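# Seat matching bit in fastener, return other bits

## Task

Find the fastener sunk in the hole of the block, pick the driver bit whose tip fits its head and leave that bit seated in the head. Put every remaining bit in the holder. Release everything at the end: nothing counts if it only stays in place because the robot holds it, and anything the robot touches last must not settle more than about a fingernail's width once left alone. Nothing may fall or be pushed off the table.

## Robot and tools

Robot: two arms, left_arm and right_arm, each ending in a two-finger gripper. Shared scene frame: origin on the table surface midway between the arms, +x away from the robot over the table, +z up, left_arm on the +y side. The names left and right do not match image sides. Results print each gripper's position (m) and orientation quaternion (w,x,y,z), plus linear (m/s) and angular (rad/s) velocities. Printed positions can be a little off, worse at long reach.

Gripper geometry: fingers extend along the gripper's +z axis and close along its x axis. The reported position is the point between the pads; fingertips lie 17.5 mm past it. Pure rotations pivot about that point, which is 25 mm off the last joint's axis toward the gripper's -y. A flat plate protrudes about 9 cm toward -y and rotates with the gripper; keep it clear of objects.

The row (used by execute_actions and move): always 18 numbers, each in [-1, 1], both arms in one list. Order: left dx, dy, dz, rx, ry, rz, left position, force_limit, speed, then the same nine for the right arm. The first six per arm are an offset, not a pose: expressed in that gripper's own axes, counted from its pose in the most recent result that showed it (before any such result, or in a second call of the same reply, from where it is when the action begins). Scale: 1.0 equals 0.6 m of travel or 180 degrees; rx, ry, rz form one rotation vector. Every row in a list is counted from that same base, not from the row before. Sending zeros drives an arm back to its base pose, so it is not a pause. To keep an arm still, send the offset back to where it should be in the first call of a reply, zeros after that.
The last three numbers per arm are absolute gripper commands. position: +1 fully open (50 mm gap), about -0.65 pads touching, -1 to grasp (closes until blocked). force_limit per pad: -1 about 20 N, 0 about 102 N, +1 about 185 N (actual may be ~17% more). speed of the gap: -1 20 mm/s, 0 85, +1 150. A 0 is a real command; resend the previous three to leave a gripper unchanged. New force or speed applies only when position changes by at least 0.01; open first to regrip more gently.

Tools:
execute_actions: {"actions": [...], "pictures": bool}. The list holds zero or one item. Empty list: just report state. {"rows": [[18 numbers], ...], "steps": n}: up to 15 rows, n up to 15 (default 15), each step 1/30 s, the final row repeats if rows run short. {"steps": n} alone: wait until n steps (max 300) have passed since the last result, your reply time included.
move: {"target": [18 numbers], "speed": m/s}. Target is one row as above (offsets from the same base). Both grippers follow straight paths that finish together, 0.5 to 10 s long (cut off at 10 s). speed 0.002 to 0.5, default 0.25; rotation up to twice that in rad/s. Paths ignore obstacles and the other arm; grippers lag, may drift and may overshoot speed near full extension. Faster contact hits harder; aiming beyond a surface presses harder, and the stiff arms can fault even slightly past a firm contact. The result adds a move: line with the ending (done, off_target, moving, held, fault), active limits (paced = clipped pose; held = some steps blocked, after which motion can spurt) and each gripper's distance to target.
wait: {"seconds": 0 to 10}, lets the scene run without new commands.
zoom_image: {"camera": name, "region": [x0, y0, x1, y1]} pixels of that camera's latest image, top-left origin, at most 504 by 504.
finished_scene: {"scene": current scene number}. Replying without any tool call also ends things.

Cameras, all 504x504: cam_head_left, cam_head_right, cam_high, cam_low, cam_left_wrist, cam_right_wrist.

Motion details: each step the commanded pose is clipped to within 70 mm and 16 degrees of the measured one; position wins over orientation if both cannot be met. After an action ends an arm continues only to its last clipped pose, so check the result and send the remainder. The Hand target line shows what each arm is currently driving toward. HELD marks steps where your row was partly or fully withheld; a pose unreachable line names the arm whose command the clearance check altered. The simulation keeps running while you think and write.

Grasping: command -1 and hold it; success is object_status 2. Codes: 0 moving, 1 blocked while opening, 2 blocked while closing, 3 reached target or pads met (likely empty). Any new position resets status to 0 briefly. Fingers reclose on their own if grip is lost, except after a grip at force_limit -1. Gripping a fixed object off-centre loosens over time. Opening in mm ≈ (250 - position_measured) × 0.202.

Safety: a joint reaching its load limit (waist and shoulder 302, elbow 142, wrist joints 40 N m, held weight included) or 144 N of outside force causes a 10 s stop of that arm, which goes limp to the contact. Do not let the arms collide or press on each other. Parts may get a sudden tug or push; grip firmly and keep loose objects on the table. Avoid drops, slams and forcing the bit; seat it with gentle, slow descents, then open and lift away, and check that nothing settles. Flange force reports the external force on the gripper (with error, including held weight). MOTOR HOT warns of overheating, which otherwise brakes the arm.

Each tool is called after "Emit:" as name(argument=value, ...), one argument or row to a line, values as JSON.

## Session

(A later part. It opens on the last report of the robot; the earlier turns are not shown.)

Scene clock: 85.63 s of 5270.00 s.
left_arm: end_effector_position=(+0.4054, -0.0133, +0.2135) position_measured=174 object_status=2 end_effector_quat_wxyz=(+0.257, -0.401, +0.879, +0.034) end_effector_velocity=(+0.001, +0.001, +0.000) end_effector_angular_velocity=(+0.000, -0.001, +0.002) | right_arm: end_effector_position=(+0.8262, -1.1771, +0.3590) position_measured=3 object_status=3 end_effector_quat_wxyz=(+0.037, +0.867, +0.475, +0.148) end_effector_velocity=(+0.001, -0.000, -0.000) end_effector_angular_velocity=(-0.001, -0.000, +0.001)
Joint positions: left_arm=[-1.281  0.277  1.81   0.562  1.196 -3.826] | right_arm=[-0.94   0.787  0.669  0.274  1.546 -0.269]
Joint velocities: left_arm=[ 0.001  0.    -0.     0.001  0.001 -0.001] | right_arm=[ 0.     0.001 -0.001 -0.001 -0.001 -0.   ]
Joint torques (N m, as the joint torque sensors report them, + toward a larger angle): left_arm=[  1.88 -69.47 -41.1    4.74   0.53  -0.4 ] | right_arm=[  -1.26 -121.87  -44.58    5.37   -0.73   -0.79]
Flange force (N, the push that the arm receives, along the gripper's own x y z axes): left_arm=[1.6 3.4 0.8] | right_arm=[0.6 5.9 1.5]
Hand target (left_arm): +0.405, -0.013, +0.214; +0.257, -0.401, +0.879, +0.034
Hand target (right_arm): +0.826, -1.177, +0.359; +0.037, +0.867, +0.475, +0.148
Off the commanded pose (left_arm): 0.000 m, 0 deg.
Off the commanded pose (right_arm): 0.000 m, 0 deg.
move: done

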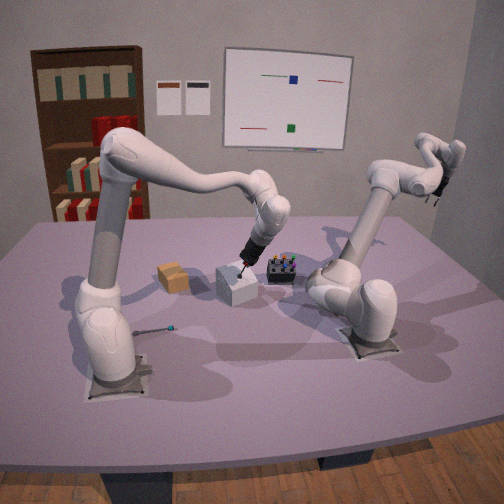

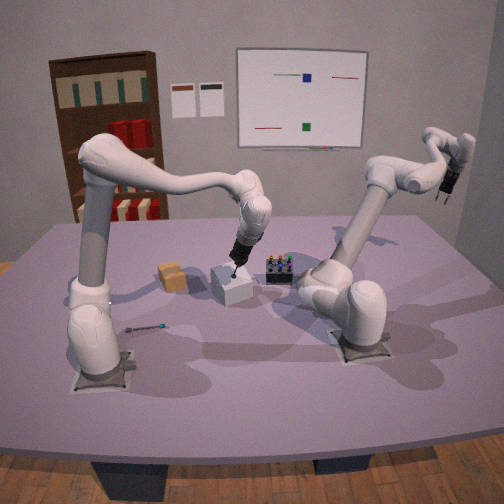

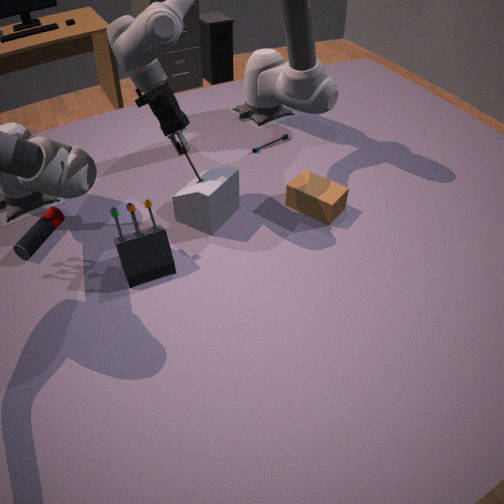

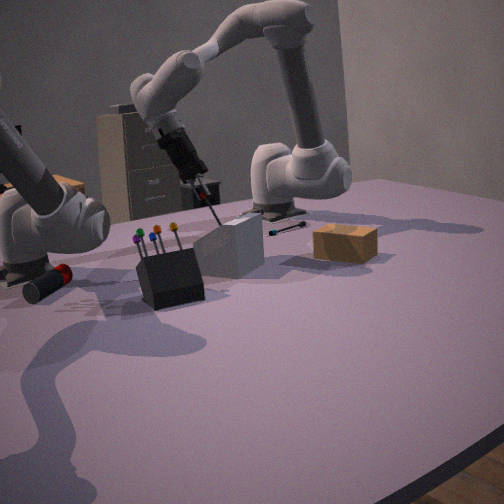

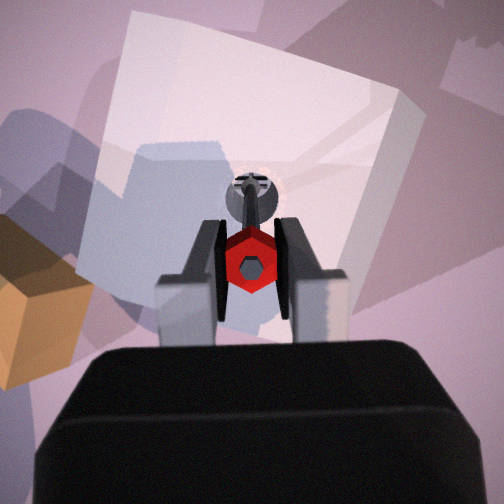

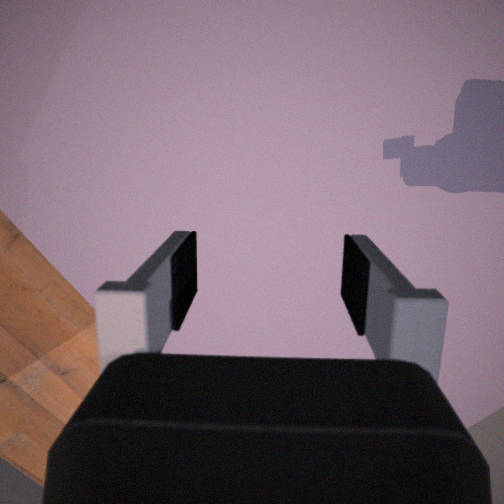

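Emit:
move(
  target=[0.0011,0,0.033,0,0,0,-1,-0.7,0,0,0,0,0,0,0,1,-1,0],
  speed=0.02,
)

Emit:
zoom_image(
  camera="cam_left_wrist",
  region=[210,155,290,235],
)

Scene clock: 89.50 s of 5270.00 s.
left_arm: end_effector_position=(+0.4135, -0.0085, +0.1960) position_measured=174 object_status=2 end_effector_quat_wxyz=(+0.257, -0.401, +0.879, +0.034) end_effector_velocity=(-0.000, -0.001, +0.000) end_effector_angular_velocity=(+0.000, -0.000, -0.002) | right_arm: end_effector_position=(+0.8262, -1.1771, +0.3590) position_measured=3 object_status=3 end_effector_quat_wxyz=(+0.037, +0.867, +0.475, +0.148) end_effector_velocity=(+0.000, +0.000, -0.000) end_effector_angular_velocity=(+0.002, -0.000, +0.000)
Joint positions: left_arm=[-1.267  0.291  1.828  0.572  1.163 -3.833] | right_arm=[-0.94   0.787  0.669  0.274  1.546 -0.269]
Joint velocities: left_arm=[-0.001 -0.     0.     0.    -0.     0.001] | right_arm=[-0.     0.     0.001  0.001  0.     0.   ]
Joint torques (N m, as the joint torque sensors report them, + toward a larger angle): left_arm=[ -1.17 -66.6  -40.87   4.66   0.12   0.25] | right_arm=[  -1.52 -122.32  -45.76    4.99   -0.54   -0.71]
Flange force (N, the push that the arm receives, along the gripper's own x y z axes): left_arm=[-3.8 7.1 0.2] | right_arm=[1.9 0.6 4.0]
Hand target (left_arm): +0.413, -0.008, +0.196; +0.257, -0.401, +0.879, +0.034
Hand target (right_arm): +0.826, -1.177, +0.359; +0.037, +0.867, +0.475, +0.148
Off the commanded pose (left_arm): 0.000 m, 0 deg.
Off the commanded pose (right_arm): 0.000 m, 0 deg.
move: done

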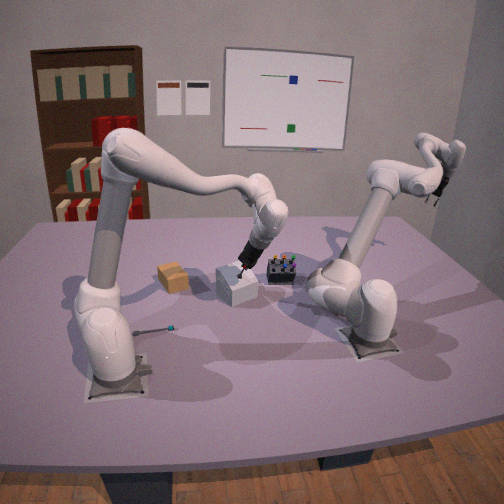

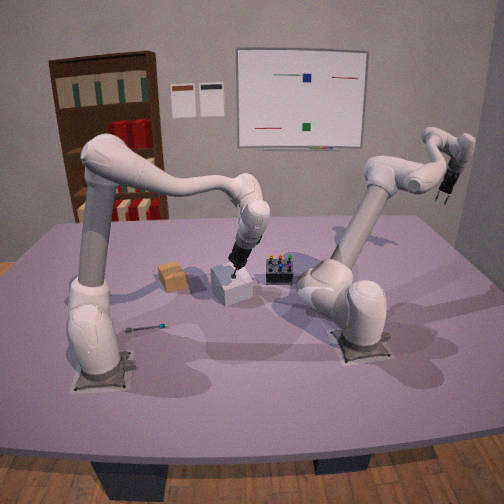

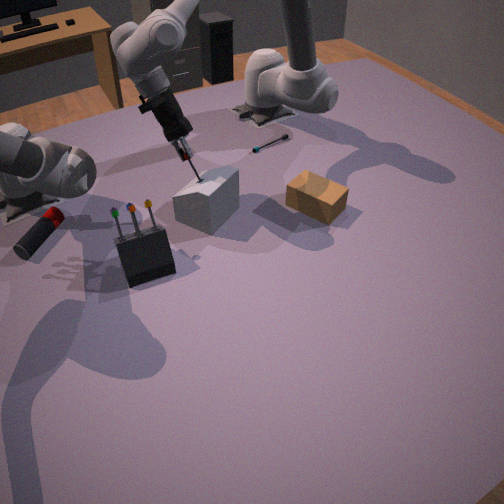

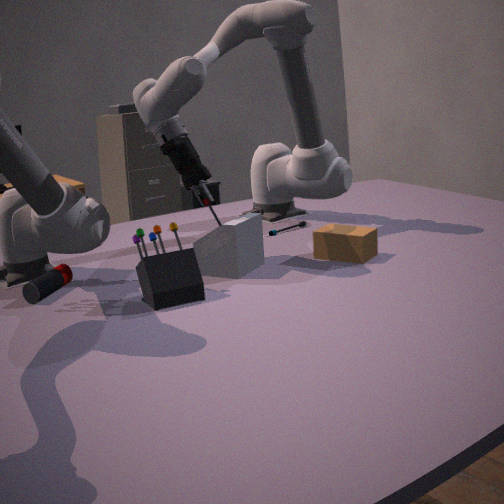

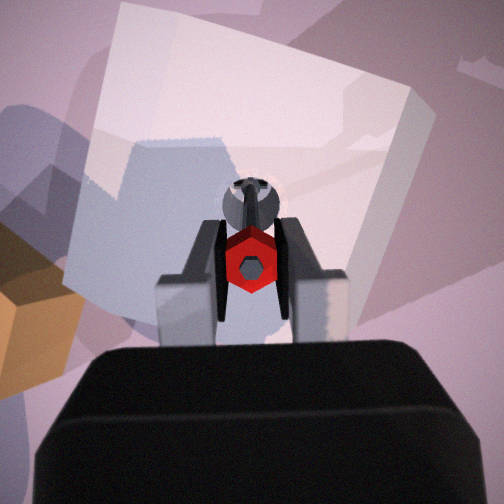

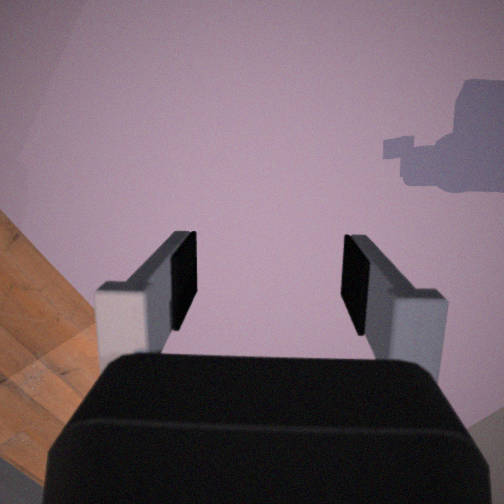

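Region (210, 155, 290, 235) of cam_left_wrist's 504x504 image, scaled by 6.300, with more detail than that image has.

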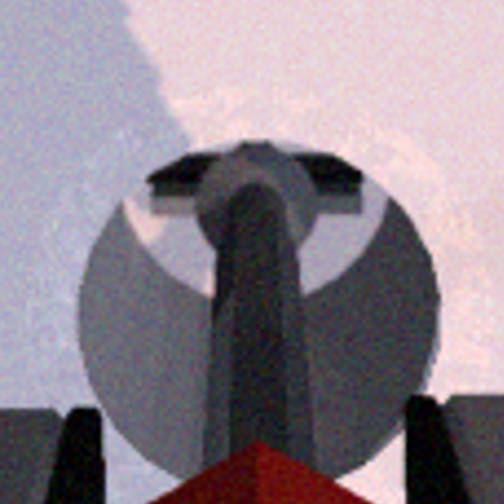

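Emit:
move(
  target=[-0.0002,0,0.008,0,0,0,-1,-0.7,0,0,0,0,0,0,0,1,-1,0],
  speed=0.006,
)

Emit:
zoom_image(
  camera="cam_left_wrist",
  region=[210,155,290,235],
)

Scene clock: 94.53 s of 5270.00 s.
left_arm: end_effector_position=(+0.4156, -0.0071, +0.1919) position_measured=174 object_status=2 end_effector_quat_wxyz=(+0.257, -0.401, +0.879, +0.034) end_effector_velocity=(+0.000, +0.001, -0.001) end_effector_angular_velocity=(+0.003, +0.001, -0.001) | right_arm: end_effector_position=(+0.8262, -1.1771, +0.3590) position_measured=3 object_status=3 end_effector_quat_wxyz=(+0.037, +0.867, +0.475, +0.148) end_effector_velocity=(+0.001, +0.001, +0.000) end_effector_angular_velocity=(-0.000, -0.001, +0.002)
Joint positions: left_arm=[-1.263  0.294  1.832  0.574  1.156 -3.834] | right_arm=[-0.94   0.787  0.669  0.274  1.546 -0.269]
Joint velocities: left_arm=[ 0.001  0.002  0.001  0.001 -0.     0.001] | right_arm=[ 0.002 -0.     0.     0.    -0.    -0.   ]
Joint torques (N m, as the joint torque sensors report them, + toward a larger angle): left_arm=[  1.78 -69.08 -40.13   4.11   0.41   0.06] | right_arm=[  -0.41 -121.06  -43.83    5.54   -0.5    -0.27]
Flange force (N, the push that the arm receives, along the gripper's own x y z axes): left_arm=[2.5 4.4 0.8] | right_arm=[-0.1 5.9 0.5]
Hand target (left_arm): +0.416, -0.007, +0.192; +0.257, -0.401, +0.879, +0.034
Hand target (right_arm): +0.826, -1.177, +0.359; +0.037, +0.867, +0.475, +0.148
Off the commanded pose (left_arm): 0.000 m, 0 deg.
Off the commanded pose (right_arm): 0.000 m, 0 deg.
After step 90, 1.00 s passed at rest.
move: done

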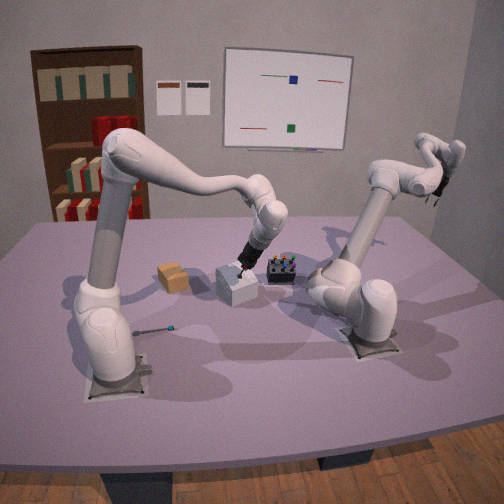

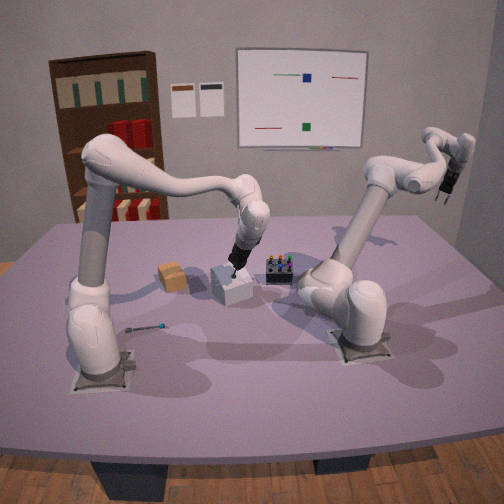

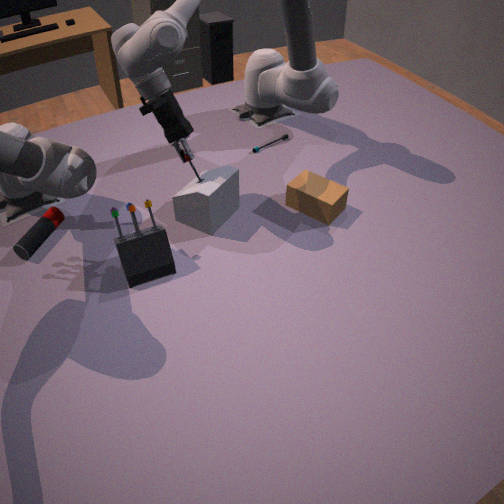

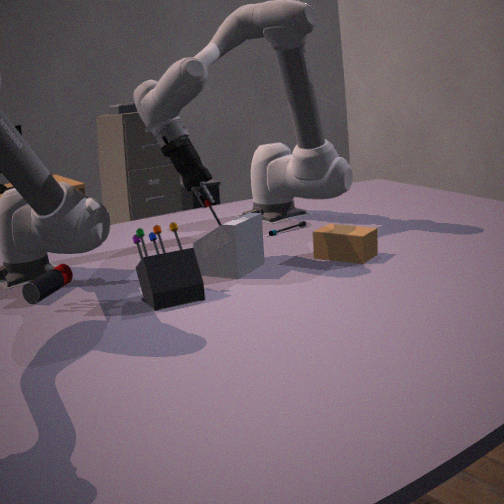

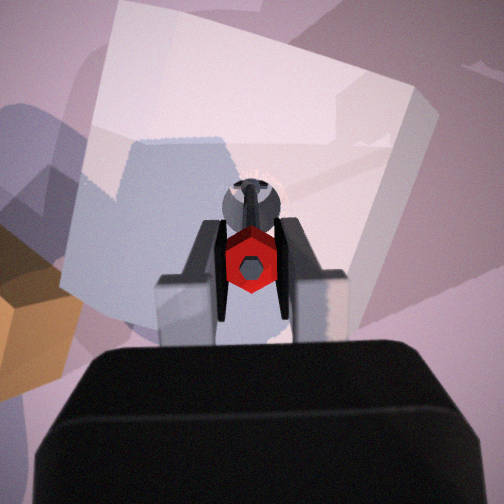

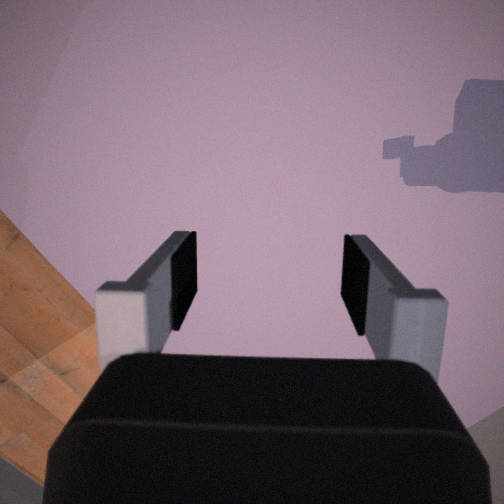

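Region (210, 155, 290, 235) of cam_left_wrist's 504x504 image, scaled by 6.300, with more detail than that image has.

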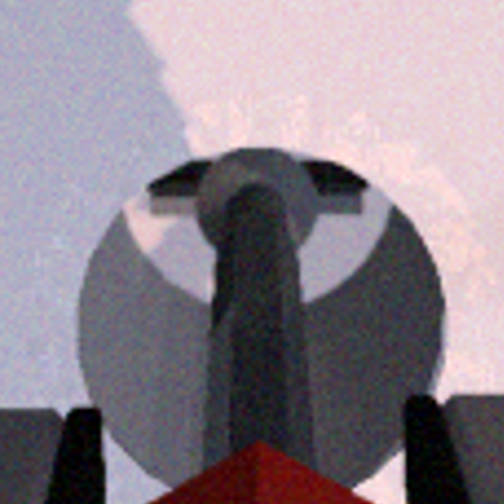

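Emit:
execute_actions(
  actions=[
    {"rows":[[0.0002,0,0.002,0,0,0,-1,-0.7,0,0,0,0,0,0,0,1,-1,0]],"steps":10},
  ],
  pictures=false,
)

Scene clock: 96.83 s of 5270.00 s.
left_arm: end_effector_position=(+0.4160, -0.0069, +0.1908) position_measured=174 object_status=2 end_effector_quat_wxyz=(+0.257, -0.401, +0.879, +0.034) end_effector_velocity=(+0.001, -0.000, +0.000) end_effector_angular_velocity=(+0.000, -0.000, +0.001) | right_arm: end_effector_position=(+0.8262, -1.1771, +0.3590) position_measured=3 object_status=3 end_effector_quat_wxyz=(+0.037, +0.867, +0.475, +0.148) end_effector_velocity=(-0.000, -0.000, -0.000) end_effector_angular_velocity=(-0.000, +0.001, +0.000)
Joint positions: left_arm=[-1.262  0.295  1.833  0.575  1.154 -3.835] | right_arm=[-0.94   0.787  0.669  0.274  1.546 -0.269]
Joint velocities: left_arm=[ 0.001  0.001 -0.002 -0.     0.001  0.   ] | right_arm=[ 0.    -0.     0.001 -0.001  0.    -0.   ]
Joint torques (N m, as the joint torque sensors report them, + toward a larger angle): left_arm=[ -0.44 -68.75 -39.64   4.65   0.23  -0.03] | right_arm=[  -2.01 -122.6   -44.57    5.35   -0.46   -0.49]
Flange force (N, the push that the arm receives, along the gripper's own x y z axes): left_arm=[-1.0 2.5 1.2] | right_arm=[0.6 6.9 2.4]
Hand target (left_arm): +0.416, -0.007, +0.191; +0.257, -0.401, +0.879, +0.034
Hand target (right_arm): +0.826, -1.177, +0.359; +0.037, +0.867, +0.475, +0.148
Off the commanded pose (left_arm): 0.000 m, 0 deg.
Off the commanded pose (right_arm): 0.000 m, 0 deg.
Steps of this call (steps 1 to 59: nothing new was sent; steps 60 to 69: all 10 steps of this action). Readings (end_effector_position | what the end effector reports):
60: left_arm (+0.4157, -0.0071, +0.1917) | right_arm (+0.8262, -1.1771, +0.3590) | left_arm position_measured=174 object_status=2 | right_arm position_measured=3 object_status=3
61: left_arm (+0.4160, -0.0070, +0.1911) | right_arm (+0.8262, -1.1771, +0.3590) | left_arm position_measured=174 object_status=2 | right_arm position_measured=3 object_status=3
63: left_arm (+0.4160, -0.0069, +0.1908) | right_arm (+0.8262, -1.1771, +0.3590) | left_arm position_measured=174 object_status=2 | right_arm position_measured=3 object_status=3
67: left_arm (+0.4160, -0.0069, +0.1908) | right_arm (+0.8262, -1.1771, +0.3590) | left_arm position_measured=174 object_status=2 | right_arm position_measured=3 object_status=3
69: the state above

Offsets are relative to measured pose, so chained steps have bounded force.

Emit:
execute_actions(
  actions=[
    {"rows":[[0,0,0.002,0,0,0,-1,-0.7,0,0,0,0,0,0,0,1,-1,0]],"steps":6},
  ],
  pictures=false,
)

Emit:
execute_actions(
  actions=[
    {"rows":[[0,0,0.002,0,0,0,-1,-0.7,0,0,0,0,0,0,0,1,-1,0]],"steps":6},
  ],
  pictures=false,
)

Scene clock: 100.07 s of 5270.00 s.
left_arm: end_effector_position=(+0.4165, -0.0065, +0.1897) position_measured=174 object_status=2 end_effector_quat_wxyz=(+0.257, -0.401, +0.879, +0.035) end_effector_velocity=(-0.000, +0.000, +0.000) end_effector_angular_velocity=(+0.001, +0.001, +0.001) | right_arm: end_effector_position=(+0.8262, -1.1771, +0.3590) position_measured=3 object_status=3 end_effector_quat_wxyz=(+0.037, +0.867, +0.475, +0.148) end_effector_velocity=(+0.001, +0.001, +0.000) end_effector_angular_velocity=(-0.001, +0.001, +0.002)
Joint positions: left_arm=[-1.261  0.296  1.834  0.576  1.152 -3.835] | right_arm=[-0.94   0.787  0.669  0.274  1.546 -0.269]
Joint velocities: left_arm=[-0.    -0.     0.    -0.001  0.001 -0.   ] | right_arm=[ 0.002 -0.    -0.001 -0.001  0.     0.   ]
Joint torques (N m, as the joint torque sensors report them, + toward a larger angle): left_arm=[ -0.03 -64.28 -39.37   4.58   0.32   0.06] | right_arm=[  -1.26 -122.91  -45.27    5.24   -0.68   -0.48]
Flange force (N, the push that the arm receives, along the gripper's own x y z axes): left_arm=[-3.6 7.6 -1.7] | right_arm=[0.6 4.5 2.7]
Hand target (left_arm): +0.417, -0.007, +0.190; +0.257, -0.401, +0.879, +0.034
Hand target (right_arm): +0.826, -1.177, +0.359; +0.037, +0.867, +0.475, +0.148
Off the commanded pose (left_arm): 0.000 m, 0 deg.
Off the commanded pose (right_arm): 0.000 m, 0 deg.
Steps of this call (steps 1 to 90: nothing new was sent; then 0.03 s passed at rest; steps 91 to 96: all 6 steps of this action). Readings (end_effector_position | what the end effector reports):
91: left_arm (+0.4162, -0.0068, +0.1906) | right_arm (+0.8262, -1.1771, +0.3590) | left_arm position_measured=174 object_status=2 | right_arm position_measured=3 object_status=3
92: left_arm (+0.4165, -0.0066, +0.1900) | right_arm (+0.8262, -1.1771, +0.3590) | left_arm position_measured=174 object_status=2 | right_arm position_measured=3 object_status=3
94: left_arm (+0.4165, -0.0065, +0.1897) | right_arm (+0.8262, -1.1771, +0.3590) | left_arm position_measured=174 object_status=2 | right_arm position_measured=3 object_status=3
96: the state above

Scene clock: 100.27 s of 5270.00 s.
left_arm: end_effector_position=(+0.4170, -0.0062, +0.1887) position_measured=174 object_status=2 end_effector_quat_wxyz=(+0.257, -0.401, +0.879, +0.035) end_effector_velocity=(-0.000, +0.001, +0.000) end_effector_angular_velocity=(+0.001, +0.000, -0.000) | right_arm: end_effector_position=(+0.8262, -1.1771, +0.3590) position_measured=3 object_status=3 end_effector_quat_wxyz=(+0.037, +0.867, +0.475, +0.148) end_effector_velocity=(-0.000, -0.000, -0.001) end_effector_angular_velocity=(+0.001, +0.000, -0.000)
Joint positions: left_arm=[-1.26   0.297  1.835  0.576  1.15  -3.836] | right_arm=[-0.94   0.787  0.669  0.274  1.546 -0.269]
Joint velocities: left_arm=[ 0.    -0.001  0.001  0.     0.     0.001] | right_arm=[-0.     0.     0.001  0.    -0.    -0.   ]
Joint torques (N m, as the joint torque sensors report them, + toward a larger angle): left_arm=[  1.07 -68.08 -39.21   4.16   0.53  -0.13] | right_arm=[  -0.31 -119.93  -44.8     5.53   -0.22   -0.56]
Flange force (N, the push that the arm receives, along the gripper's own x y z axes): left_arm=[0.8 3.8 0.4] | right_arm=[0.4 -1.9 2.2]
Hand target (left_arm): +0.417, -0.006, +0.189; +0.257, -0.401, +0.879, +0.035
Hand target (right_arm): +0.826, -1.177, +0.359; +0.037, +0.867, +0.475, +0.148
Off the commanded pose (left_arm): 0.000 m, 0 deg.
Off the commanded pose (right_arm): 0.000 m, 0 deg.
Steps of this call (steps 1 to 6: all 6 steps of this action). Readings (end_effector_position | what the end effector reports):
1: left_arm (+0.4167, -0.0065, +0.1896) | right_arm (+0.8262, -1.1771, +0.3590) | left_arm position_measured=174 object_status=2 | right_arm position_measured=3 object_status=3
2: left_arm (+0.4170, -0.0063, +0.1889) | right_arm (+0.8262, -1.1771, +0.3590) | left_arm position_measured=174 object_status=2 | right_arm position_measured=3 object_status=3
4: left_arm (+0.4170, -0.0062, +0.1887) | right_arm (+0.8262, -1.1771, +0.3590) | left_arm position_measured=174 object_status=2 | right_arm position_measured=3 object_status=3
6: the state above

Emit:
execute_actions(
  actions=[
    {"rows":[[0,0,0.002,0,0,0,-1,-0.7,0,0,0,0,0,0,0,1,-1,0]],"steps":6},
  ],
  pictures=false,
)

Emit:
execute_actions(
  actions=[
    {"rows":[[0,0,0.002,0,0,0,-1,-0.7,0,0,0,0,0,0,0,1,-1,0]],"steps":6},
  ],
)

Emit:
zoom_image(
  camera="cam_left_wrist",
  region=[210,155,290,235],
)

Scene clock: 103.13 s of 5270.00 s.
left_arm: end_effector_position=(+0.4176, -0.0060, +0.1878) position_measured=174 object_status=2 end_effector_quat_wxyz=(+0.257, -0.401, +0.879, +0.034) end_effector_velocity=(+0.000, +0.002, -0.002) end_effector_angular_velocity=(+0.002, +0.002, +0.002) | right_arm: end_effector_position=(+0.8262, -1.1771, +0.3590) position_measured=3 object_status=3 end_effector_quat_wxyz=(+0.037, +0.867, +0.475, +0.148) end_effector_velocity=(-0.001, -0.001, -0.000) end_effector_angular_velocity=(+0.001, +0.000, -0.002)
Joint positions: left_arm=[-1.259  0.297  1.836  0.577  1.148 -3.836] | right_arm=[-0.94   0.787  0.669  0.274  1.546 -0.269]
Joint velocities: left_arm=[ 0.001  0.001  0.002 -0.001 -0.001 -0.   ] | right_arm=[-0.002 -0.     0.001  0.     0.     0.   ]
Joint torques (N m, as the joint torque sensors report them, + toward a larger angle): left_arm=[  0.75 -69.85 -40.02   4.6    0.26   0.12] | right_arm=[  -1.41 -123.33  -44.56    5.41   -0.66   -0.3 ]
Flange force (N, the push that the arm receives, along the gripper's own x y z axes): left_arm=[1.3 3.1 1.4] | right_arm=[-1.2 8.7 1.5]
Hand target (left_arm): +0.418, -0.006, +0.188; +0.257, -0.401, +0.879, +0.035
Hand target (right_arm): +0.826, -1.177, +0.359; +0.037, +0.867, +0.475, +0.148
Off the commanded pose (left_arm): 0.000 m, 0 deg.
Off the commanded pose (right_arm): 0.000 m, 0 deg.
Steps of this call (steps 1 to 80: nothing new was sent; steps 81 to 86: all 6 steps of this action). Readings (end_effector_position | what the end effector reports):
81: left_arm (+0.4172, -0.0063, +0.1886) | right_arm (+0.8262, -1.1771, +0.3590) | left_arm position_measured=174 object_status=2 | right_arm position_measured=3 object_status=3
82: left_arm (+0.4175, -0.0062, +0.1882) | right_arm (+0.8262, -1.1771, +0.3590) | left_arm position_measured=174 object_status=2 | right_arm position_measured=3 object_status=3
84: left_arm (+0.4176, -0.0061, +0.1879) | right_arm (+0.8262, -1.1771, +0.3590) | left_arm position_measured=174 object_status=2 | right_arm position_measured=3 object_status=3
86: the state above

Scene clock: 103.33 s of 5270.00 s.
left_arm: end_effector_position=(+0.4181, -0.0057, +0.1868) position_measured=174 object_status=2 end_effector_quat_wxyz=(+0.257, -0.401, +0.879, +0.034) end_effector_velocity=(+0.001, +0.001, -0.000) end_effector_angular_velocity=(-0.000, +0.001, +0.003) | right_arm: end_effector_position=(+0.8262, -1.1771, +0.3590) position_measured=3 object_status=3 end_effector_quat_wxyz=(+0.037, +0.867, +0.475, +0.148) end_effector_velocity=(-0.001, -0.001, +0.001) end_effector_angular_velocity=(-0.000, -0.001, -0.002)
Joint positions: left_arm=[-1.258  0.298  1.837  0.578  1.146 -3.836] | right_arm=[-0.94   0.787  0.669  0.274  1.546 -0.269]
Joint velocities: left_arm=[ 0.002  0.    -0.    -0.001  0.    -0.   ] | right_arm=[-0.002 -0.    -0.001  0.001 -0.     0.   ]
Joint torques (N m, as the joint torque sensors report them, + toward a larger angle): left_arm=[ -1.46 -68.56 -38.86   4.31   0.54   0.12] | right_arm=[  -0.63 -121.35  -44.06    5.53   -0.34   -0.36]
Flange force (N, the push that the arm receives, along the gripper's own x y z axes): left_arm=[-2.4 1.3 2.1] | right_arm=[-1.4 5.4 0.7]
Hand target (left_arm): +0.418, -0.006, +0.187; +0.257, -0.401, +0.879, +0.034
Hand target (right_arm): +0.826, -1.177, +0.359; +0.037, +0.867, +0.475, +0.148
Off the commanded pose (left_arm): 0.000 m, 0 deg.
Off the commanded pose (right_arm): 0.000 m, 0 deg.
Steps of this call (steps 1 to 6: all 6 steps of this action). Readings (end_effector_position | what the end effector reports):
1: left_arm (+0.4177, -0.0059, +0.1876) | right_arm (+0.8262, -1.1771, +0.3590) | left_arm position_measured=174 object_status=2 | right_arm position_measured=3 object_status=3
2: left_arm (+0.4180, -0.0058, +0.1870) | right_arm (+0.8262, -1.1771, +0.3590) | left_arm position_measured=174 object_status=2 | right_arm position_measured=3 object_status=3
4: left_arm (+0.4181, -0.0057, +0.1868) | right_arm (+0.8262, -1.1771, +0.3590) | left_arm position_measured=174 object_status=2 | right_arm position_measured=3 object_status=3
6: the state above

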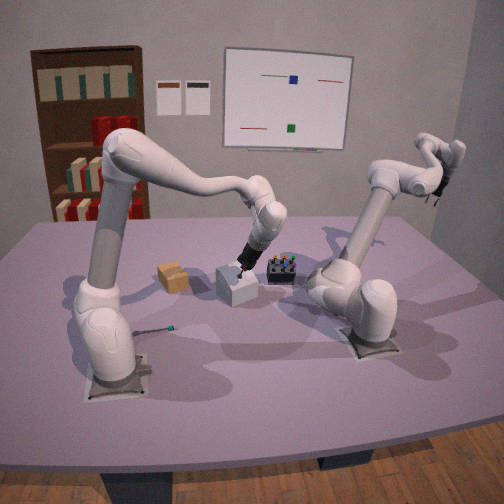

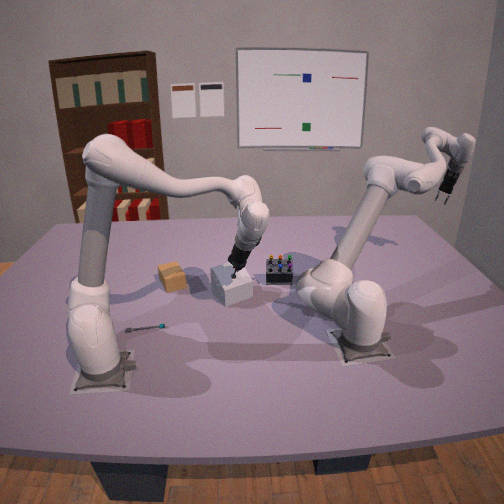

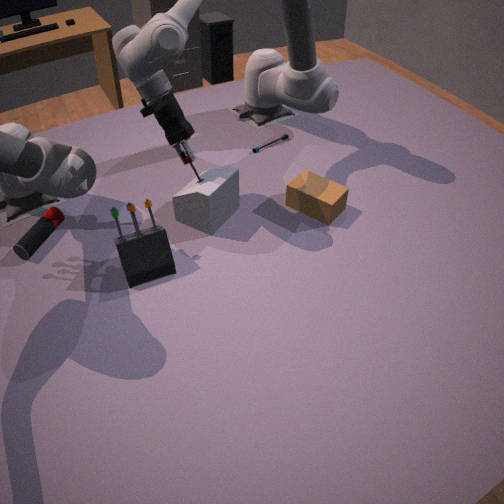

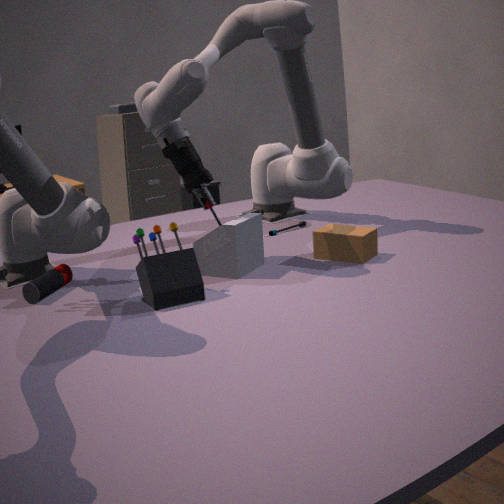

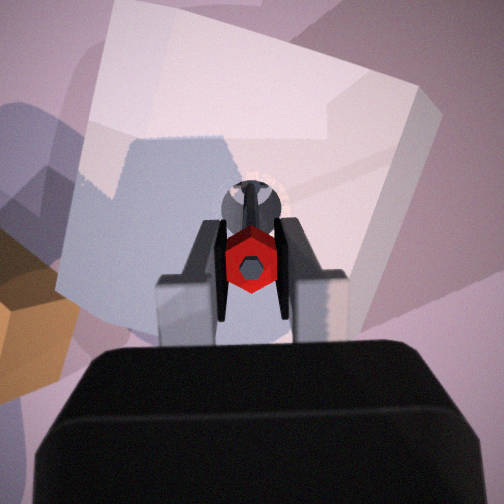

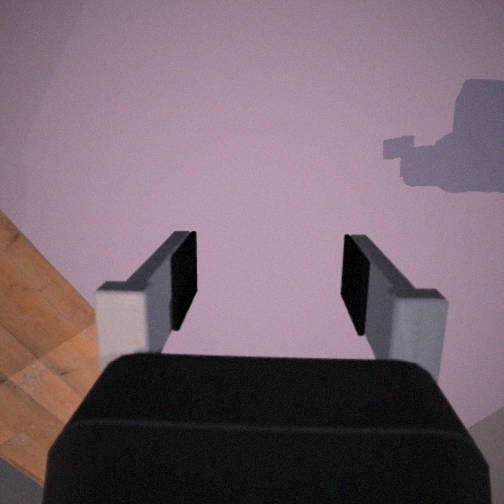

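Region (210, 155, 290, 235) of cam_left_wrist's 504x504 image, scaled by 6.300, with more detail than that image has.

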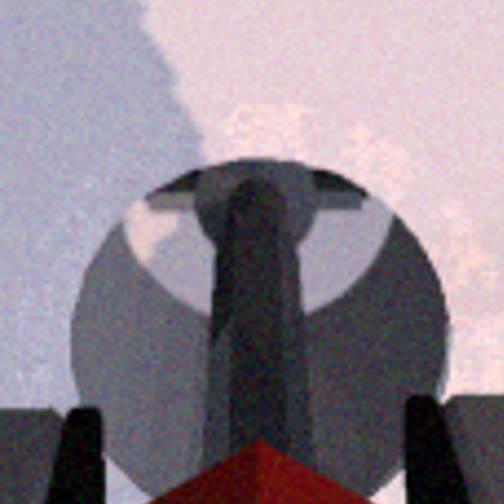

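Emit:
execute_actions(
  actions=[
    {"rows":[[0,-0.0003,0.002,0,0,0,-1,-0.7,0,0,0,0,0,0,0,1,-1,0]],"steps":6},
  ],
  pictures=false,
)

Emit:
execute_actions(
  actions=[
    {"rows":[[0,0,0.002,0,0,0,-1,-0.7,0,0,0,0,0,0,0,1,-1,0]],"steps":6},
  ],
  pictures=false,
)

Emit:
execute_actions(
  actions=[
    {"rows":[[0,0,0.002,0,0,0,-1,-0.7,0,0,0,0,0,0,0,1,-1,0]],"steps":6},
  ],
  pictures=false,
)

Scene clock: 107.10 s of 5270.00 s.
left_arm: end_effector_position=(+0.4187, -0.0054, +0.1857) position_measured=174 object_status=2 end_effector_quat_wxyz=(+0.257, -0.401, +0.879, +0.034) end_effector_velocity=(-0.001, -0.000, -0.000) end_effector_angular_velocity=(-0.000, +0.001, -0.000) | right_arm: end_effector_position=(+0.8262, -1.1771, +0.3590) position_measured=3 object_status=3 end_effector_quat_wxyz=(+0.037, +0.867, +0.475, +0.148) end_effector_velocity=(-0.001, -0.000, +0.000) end_effector_angular_velocity=(-0.000, +0.001, -0.000)
Joint positions: left_arm=[-1.257  0.299  1.837  0.578  1.144 -3.837] | right_arm=[-0.94   0.787  0.669  0.274  1.546 -0.269]
Joint velocities: left_arm=[-0.001 -0.     0.    -0.001 -0.001 -0.   ] | right_arm=[-0.    -0.    -0.    -0.001  0.001 -0.   ]
Joint torques (N m, as the joint torque sensors report them, + toward a larger angle): left_arm=[  0.06 -67.89 -40.12   4.4    0.39   0.11] | right_arm=[  -0.21 -122.46  -44.37    5.17   -0.54   -0.63]
Flange force (N, the push that the arm receives, along the gripper's own x y z axes): left_arm=[-0.8 5.8 1.3] | right_arm=[-1.9 7.2 0.9]
Hand target (left_arm): +0.419, -0.005, +0.186; +0.257, -0.401, +0.879, +0.034
Hand target (right_arm): +0.826, -1.177, +0.359; +0.037, +0.867, +0.475, +0.148
Off the commanded pose (left_arm): 0.000 m, 0 deg.
Off the commanded pose (right_arm): 0.000 m, 0 deg.
Steps of this call (steps 1 to 90: nothing new was sent; then 0.57 s passed at rest; steps 91 to 96: all 6 steps of this action). Readings (end_effector_position | what the end effector reports):
91: left_arm (+0.4182, -0.0056, +0.1866) | right_arm (+0.8262, -1.1771, +0.3590) | left_arm position_measured=174 object_status=2 | right_arm position_measured=3 object_status=3
92: left_arm (+0.4186, -0.0055, +0.1859) | right_arm (+0.8262, -1.1771, +0.3590) | left_arm position_measured=174 object_status=2 | right_arm position_measured=3 object_status=3
94: left_arm (+0.4187, -0.0054, +0.1857) | right_arm (+0.8262, -1.1771, +0.3590) | left_arm position_measured=174 object_status=2 | right_arm position_measured=3 object_status=3
96: the state above

Scene clock: 107.30 s of 5270.00 s.
left_arm: end_effector_position=(+0.4192, -0.0051, +0.1846) position_measured=174 object_status=2 end_effector_quat_wxyz=(+0.257, -0.401, +0.879, +0.034) end_effector_velocity=(-0.000, -0.000, +0.001) end_effector_angular_velocity=(-0.002, +0.001, +0.001) | right_arm: end_effector_position=(+0.8262, -1.1771, +0.3590) position_measured=3 object_status=3 end_effector_quat_wxyz=(+0.037, +0.867, +0.475, +0.148) end_effector_velocity=(-0.000, -0.001, +0.001) end_effector_angular_velocity=(+0.000, -0.002, -0.001)
Joint positions: left_arm=[-1.256  0.3    1.838  0.579  1.142 -3.837] | right_arm=[-0.94   0.787  0.669  0.274  1.546 -0.269]
Joint velocities: left_arm=[ 0.    -0.001 -0.001 -0.002  0.     0.   ] | right_arm=[-0.001 -0.    -0.001  0.002  0.     0.   ]
Joint torques (N m, as the joint torque sensors report them, + toward a larger angle): left_arm=[  2.27 -67.3  -38.83   4.26   0.46  -0.1 ] | right_arm=[  -2.42 -121.91  -44.58    5.34   -0.66   -0.59]
Flange force (N, the push that the arm receives, along the gripper's own x y z axes): left_arm=[1.0 5.0 -2.0] | right_arm=[1.2 5.5 1.5]
Hand target (left_arm): +0.419, -0.005, +0.185; +0.257, -0.401, +0.879, +0.034
Hand target (right_arm): +0.826, -1.177, +0.359; +0.037, +0.867, +0.475, +0.148
Off the commanded pose (left_arm): 0.000 m, 0 deg.
Off the commanded pose (right_arm): 0.000 m, 0 deg.
Steps of this call (steps 1 to 6: all 6 steps of this action). Readings (end_effector_position | what the end effector reports):
1: left_arm (+0.4188, -0.0054, +0.1855) | right_arm (+0.8262, -1.1771, +0.3590) | left_arm position_measured=174 object_status=2 | right_arm position_measured=3 object_status=3
2: left_arm (+0.4192, -0.0052, +0.1849) | right_arm (+0.8262, -1.1771, +0.3590) | left_arm position_measured=174 object_status=2 | right_arm position_measured=3 object_status=3
4: left_arm (+0.4192, -0.0051, +0.1846) | right_arm (+0.8262, -1.1771, +0.3590) | left_arm position_measured=174 object_status=2 | right_arm position_measured=3 object_status=3
6: the state above

Scene clock: 107.50 s of 5270.00 s.
left_arm: end_effector_position=(+0.4197, -0.0048, +0.1836) position_measured=174 object_status=2 end_effector_quat_wxyz=(+0.257, -0.401, +0.879, +0.035) end_effector_velocity=(+0.000, -0.000, -0.001) end_effector_angular_velocity=(+0.001, -0.000, -0.000) | right_arm: end_effector_position=(+0.8262, -1.1771, +0.3590) position_measured=3 object_status=3 end_effector_quat_wxyz=(+0.037, +0.867, +0.475, +0.148) end_effector_velocity=(-0.002, -0.001, -0.001) end_effector_angular_velocity=(+0.002, +0.000, -0.002)
Joint positions: left_arm=[-1.255  0.301  1.839  0.58   1.14  -3.838] | right_arm=[-0.94   0.787  0.669  0.274  1.546 -0.269]
Joint velocities: left_arm=[ 0.     0.002 -0.001  0.001  0.    -0.   ] | right_arm=[-0.002  0.     0.001  0.001  0.    -0.   ]
Joint torques (N m, as the joint torque sensors report them, + toward a larger angle): left_arm=[  1.54 -72.42 -38.78   4.12   0.41  -0.01] | right_arm=[   0.46 -121.2   -44.21    5.16   -0.63   -0.73]
Flange force (N, the push that the arm receives, along the gripper's own x y z axes): left_arm=[5.5 -1.8 2.7] | right_arm=[-1.8 5.1 0.5]
Hand target (left_arm): +0.420, -0.005, +0.184; +0.257, -0.401, +0.879, +0.034
Hand target (right_arm): +0.826, -1.177, +0.359; +0.037, +0.867, +0.475, +0.148
Off the commanded pose (left_arm): 0.000 m, 0 deg.
Off the commanded pose (right_arm): 0.000 m, 0 deg.
Steps of this call (steps 1 to 6: all 6 steps of this action). Readings (end_effector_position | what the end effector reports):
1: left_arm (+0.4193, -0.0051, +0.1844) | right_arm (+0.8262, -1.1771, +0.3590) | left_arm position_measured=174 object_status=2 | right_arm position_measured=3 object_status=3
2: left_arm (+0.4197, -0.0049, +0.1838) | right_arm (+0.8262, -1.1771, +0.3590) | left_arm position_measured=174 object_status=2 | right_arm position_measured=3 object_status=3
4: left_arm (+0.4197, -0.0048, +0.1836) | right_arm (+0.8262, -1.1771, +0.3590) | left_arm position_measured=174 object_status=2 | right_arm position_measured=3 object_status=3
6: the state above

Emit:
execute_actions(
  actions=[
    {"rows":[[0,0,0.0017,0,0,0,-1,-0.7,0,0,0,0,0,0,0,1,-1,0]],"steps":6},
  ],
  pictures=false,
)

Emit:
execute_actions(
  actions=[
    {"rows":[[0,0,0.0013,0,0,0,-1,-0.7,0,0,0,0,0,0,0,1,-1,0]],"steps":6},
  ],
)

Emit:
zoom_image(
  camera="cam_left_wrist",
  region=[210,155,290,235],
)

Scene clock: 109.87 s of 5270.00 s.
left_arm: end_effector_position=(+0.4202, -0.0046, +0.1828) position_measured=174 object_status=2 end_effector_quat_wxyz=(+0.257, -0.401, +0.879, +0.034) end_effector_velocity=(-0.000, +0.000, -0.001) end_effector_angular_velocity=(+0.002, +0.001, -0.001) | right_arm: end_effector_position=(+0.8262, -1.1771, +0.3590) position_measured=3 object_status=3 end_effector_quat_wxyz=(+0.037, +0.867, +0.475, +0.148) end_effector_velocity=(-0.001, -0.001, -0.000) end_effector_angular_velocity=(+0.000, -0.000, -0.001)
Joint positions: left_arm=[-1.255  0.302  1.84   0.58   1.138 -3.838] | right_arm=[-0.94   0.787  0.669  0.274  1.546 -0.269]
Joint velocities: left_arm=[-0.     0.001  0.     0.     0.     0.001] | right_arm=[-0.001  0.    -0.     0.     0.    -0.001]
Joint torques (N m, as the joint torque sensors report them, + toward a larger angle): left_arm=[  0.97 -70.06 -39.44   3.94   0.25   0.03] | right_arm=[   0.13 -122.83  -44.88    5.14   -0.64   -0.51]
Flange force (N, the push that the arm receives, along the gripper's own x y z axes): left_arm=[1.8 2.5 0.4] | right_arm=[-2.1 5.8 1.6]
Hand target (left_arm): +0.420, -0.005, +0.183; +0.257, -0.401, +0.879, +0.035
Hand target (right_arm): +0.826, -1.177, +0.359; +0.037, +0.867, +0.475, +0.148
Off the commanded pose (left_arm): 0.000 m, 0 deg.
Off the commanded pose (right_arm): 0.000 m, 0 deg.
Steps of this call (steps 1 to 65: nothing new was sent; steps 66 to 71: all 6 steps of this action). Readings (end_effector_position | what the end effector reports):
66: left_arm (+0.4198, -0.0048, +0.1835) | right_arm (+0.8262, -1.1771, +0.3590) | left_arm position_measured=174 object_status=2 | right_arm position_measured=3 object_status=3
67: left_arm (+0.4202, -0.0048, +0.1832) | right_arm (+0.8262, -1.1771, +0.3590) | left_arm position_measured=174 object_status=2 | right_arm position_measured=3 object_status=3
69: left_arm (+0.4202, -0.0047, +0.1829) | right_arm (+0.8262, -1.1771, +0.3590) | left_arm position_measured=174 object_status=2 | right_arm position_measured=3 object_status=3
71: the state above

Scene clock: 110.07 s of 5270.00 s.
left_arm: end_effector_position=(+0.4205, -0.0044, +0.1822) position_measured=174 object_status=2 end_effector_quat_wxyz=(+0.257, -0.401, +0.879, +0.034) end_effector_velocity=(+0.000, -0.001, +0.001) end_effector_angular_velocity=(-0.000, -0.001, -0.001) | right_arm: end_effector_position=(+0.8262, -1.1771, +0.3590) position_measured=3 object_status=3 end_effector_quat_wxyz=(+0.037, +0.867, +0.475, +0.148) end_effector_velocity=(-0.000, -0.000, +0.000) end_effector_angular_velocity=(+0.000, -0.000, -0.000)
Joint positions: left_arm=[-1.254  0.302  1.841  0.581  1.137 -3.838] | right_arm=[-0.94   0.787  0.669  0.274  1.546 -0.269]
Joint velocities: left_arm=[-0.001 -0.    -0.002  0.001  0.001  0.   ] | right_arm=[-0. -0. -0.  0.  0.  0.]
Joint torques (N m, as the joint torque sensors report them, + toward a larger angle): left_arm=[  0.03 -68.16 -39.84   4.31   0.26   0.08] | right_arm=[  -1.24 -122.33  -44.15    5.14   -0.5    -0.56]
Flange force (N, the push that the arm receives, along the gripper's own x y z axes): left_arm=[-1.3 5.0 -0.2] | right_arm=[-0.3 8.2 1.2]
Hand target (left_arm): +0.421, -0.004, +0.182; +0.257, -0.401, +0.879, +0.034
Hand target (right_arm): +0.826, -1.177, +0.359; +0.037, +0.867, +0.475, +0.148
Off the commanded pose (left_arm): 0.000 m, 0 deg.
Off the commanded pose (right_arm): 0.000 m, 0 deg.
Steps of this call (steps 1 to 6: all 6 steps of this action). Readings (end_effector_position | what the end effector reports):
1: left_arm (+0.4202, -0.0046, +0.1827) | right_arm (+0.8262, -1.1771, +0.3590) | left_arm position_measured=174 object_status=2 | right_arm position_measured=3 object_status=3
2: left_arm (+0.4205, -0.0045, +0.1823) | right_arm (+0.8262, -1.1771, +0.3590) | left_arm position_measured=174 object_status=2 | right_arm position_measured=3 object_status=3
4: left_arm (+0.4205, -0.0044, +0.1822) | right_arm (+0.8262, -1.1771, +0.3590) | left_arm position_measured=174 object_status=2 | right_arm position_measured=3 object_status=3
6: the state above

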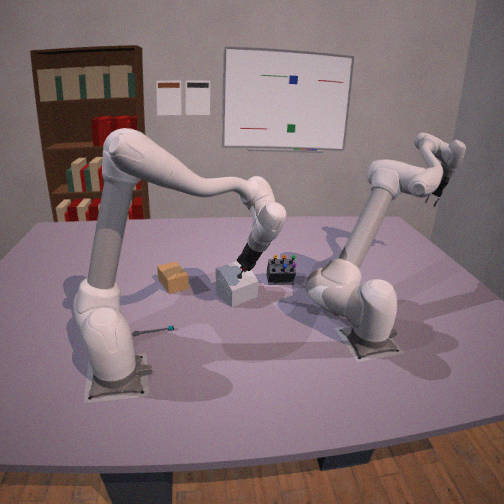

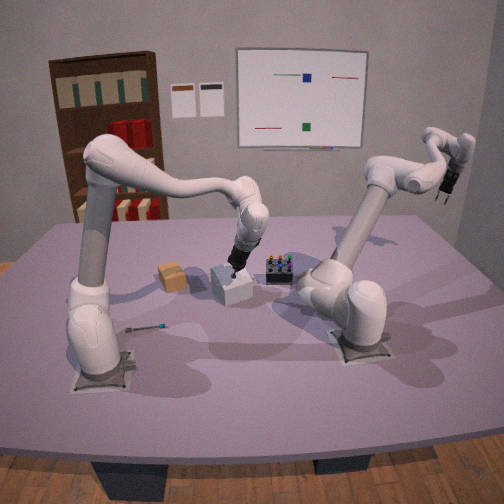

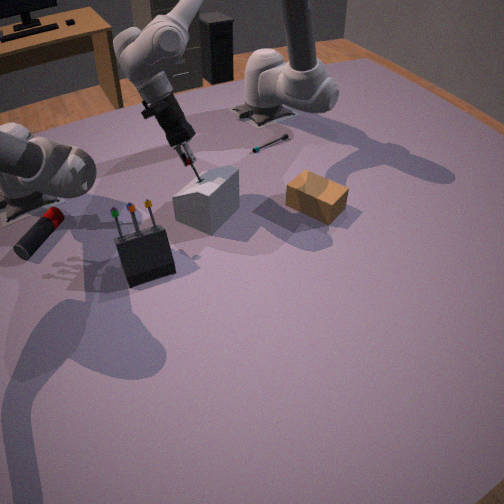

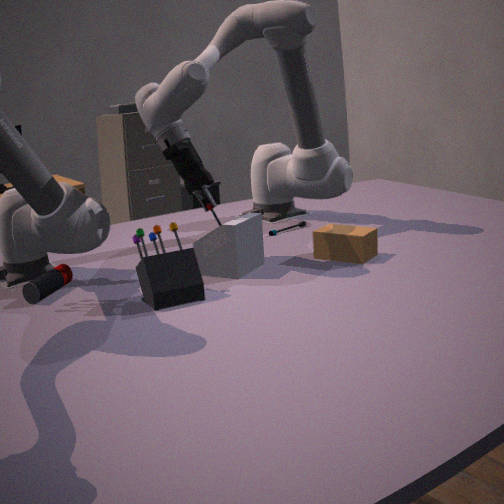

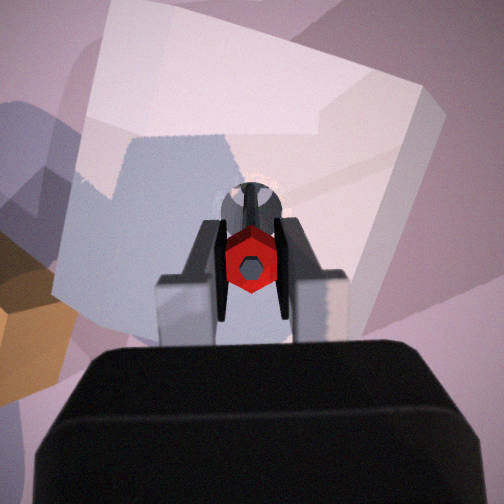

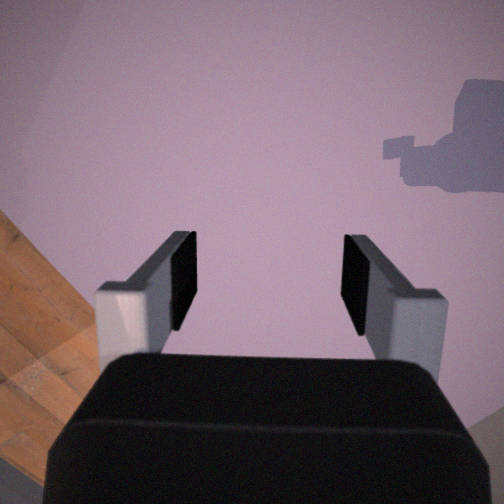

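Region (210, 155, 290, 235) of cam_left_wrist's 504x504 image, scaled by 6.300, with more detail than that image has.

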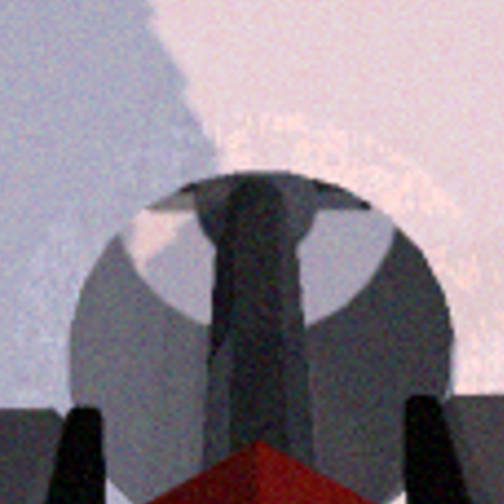

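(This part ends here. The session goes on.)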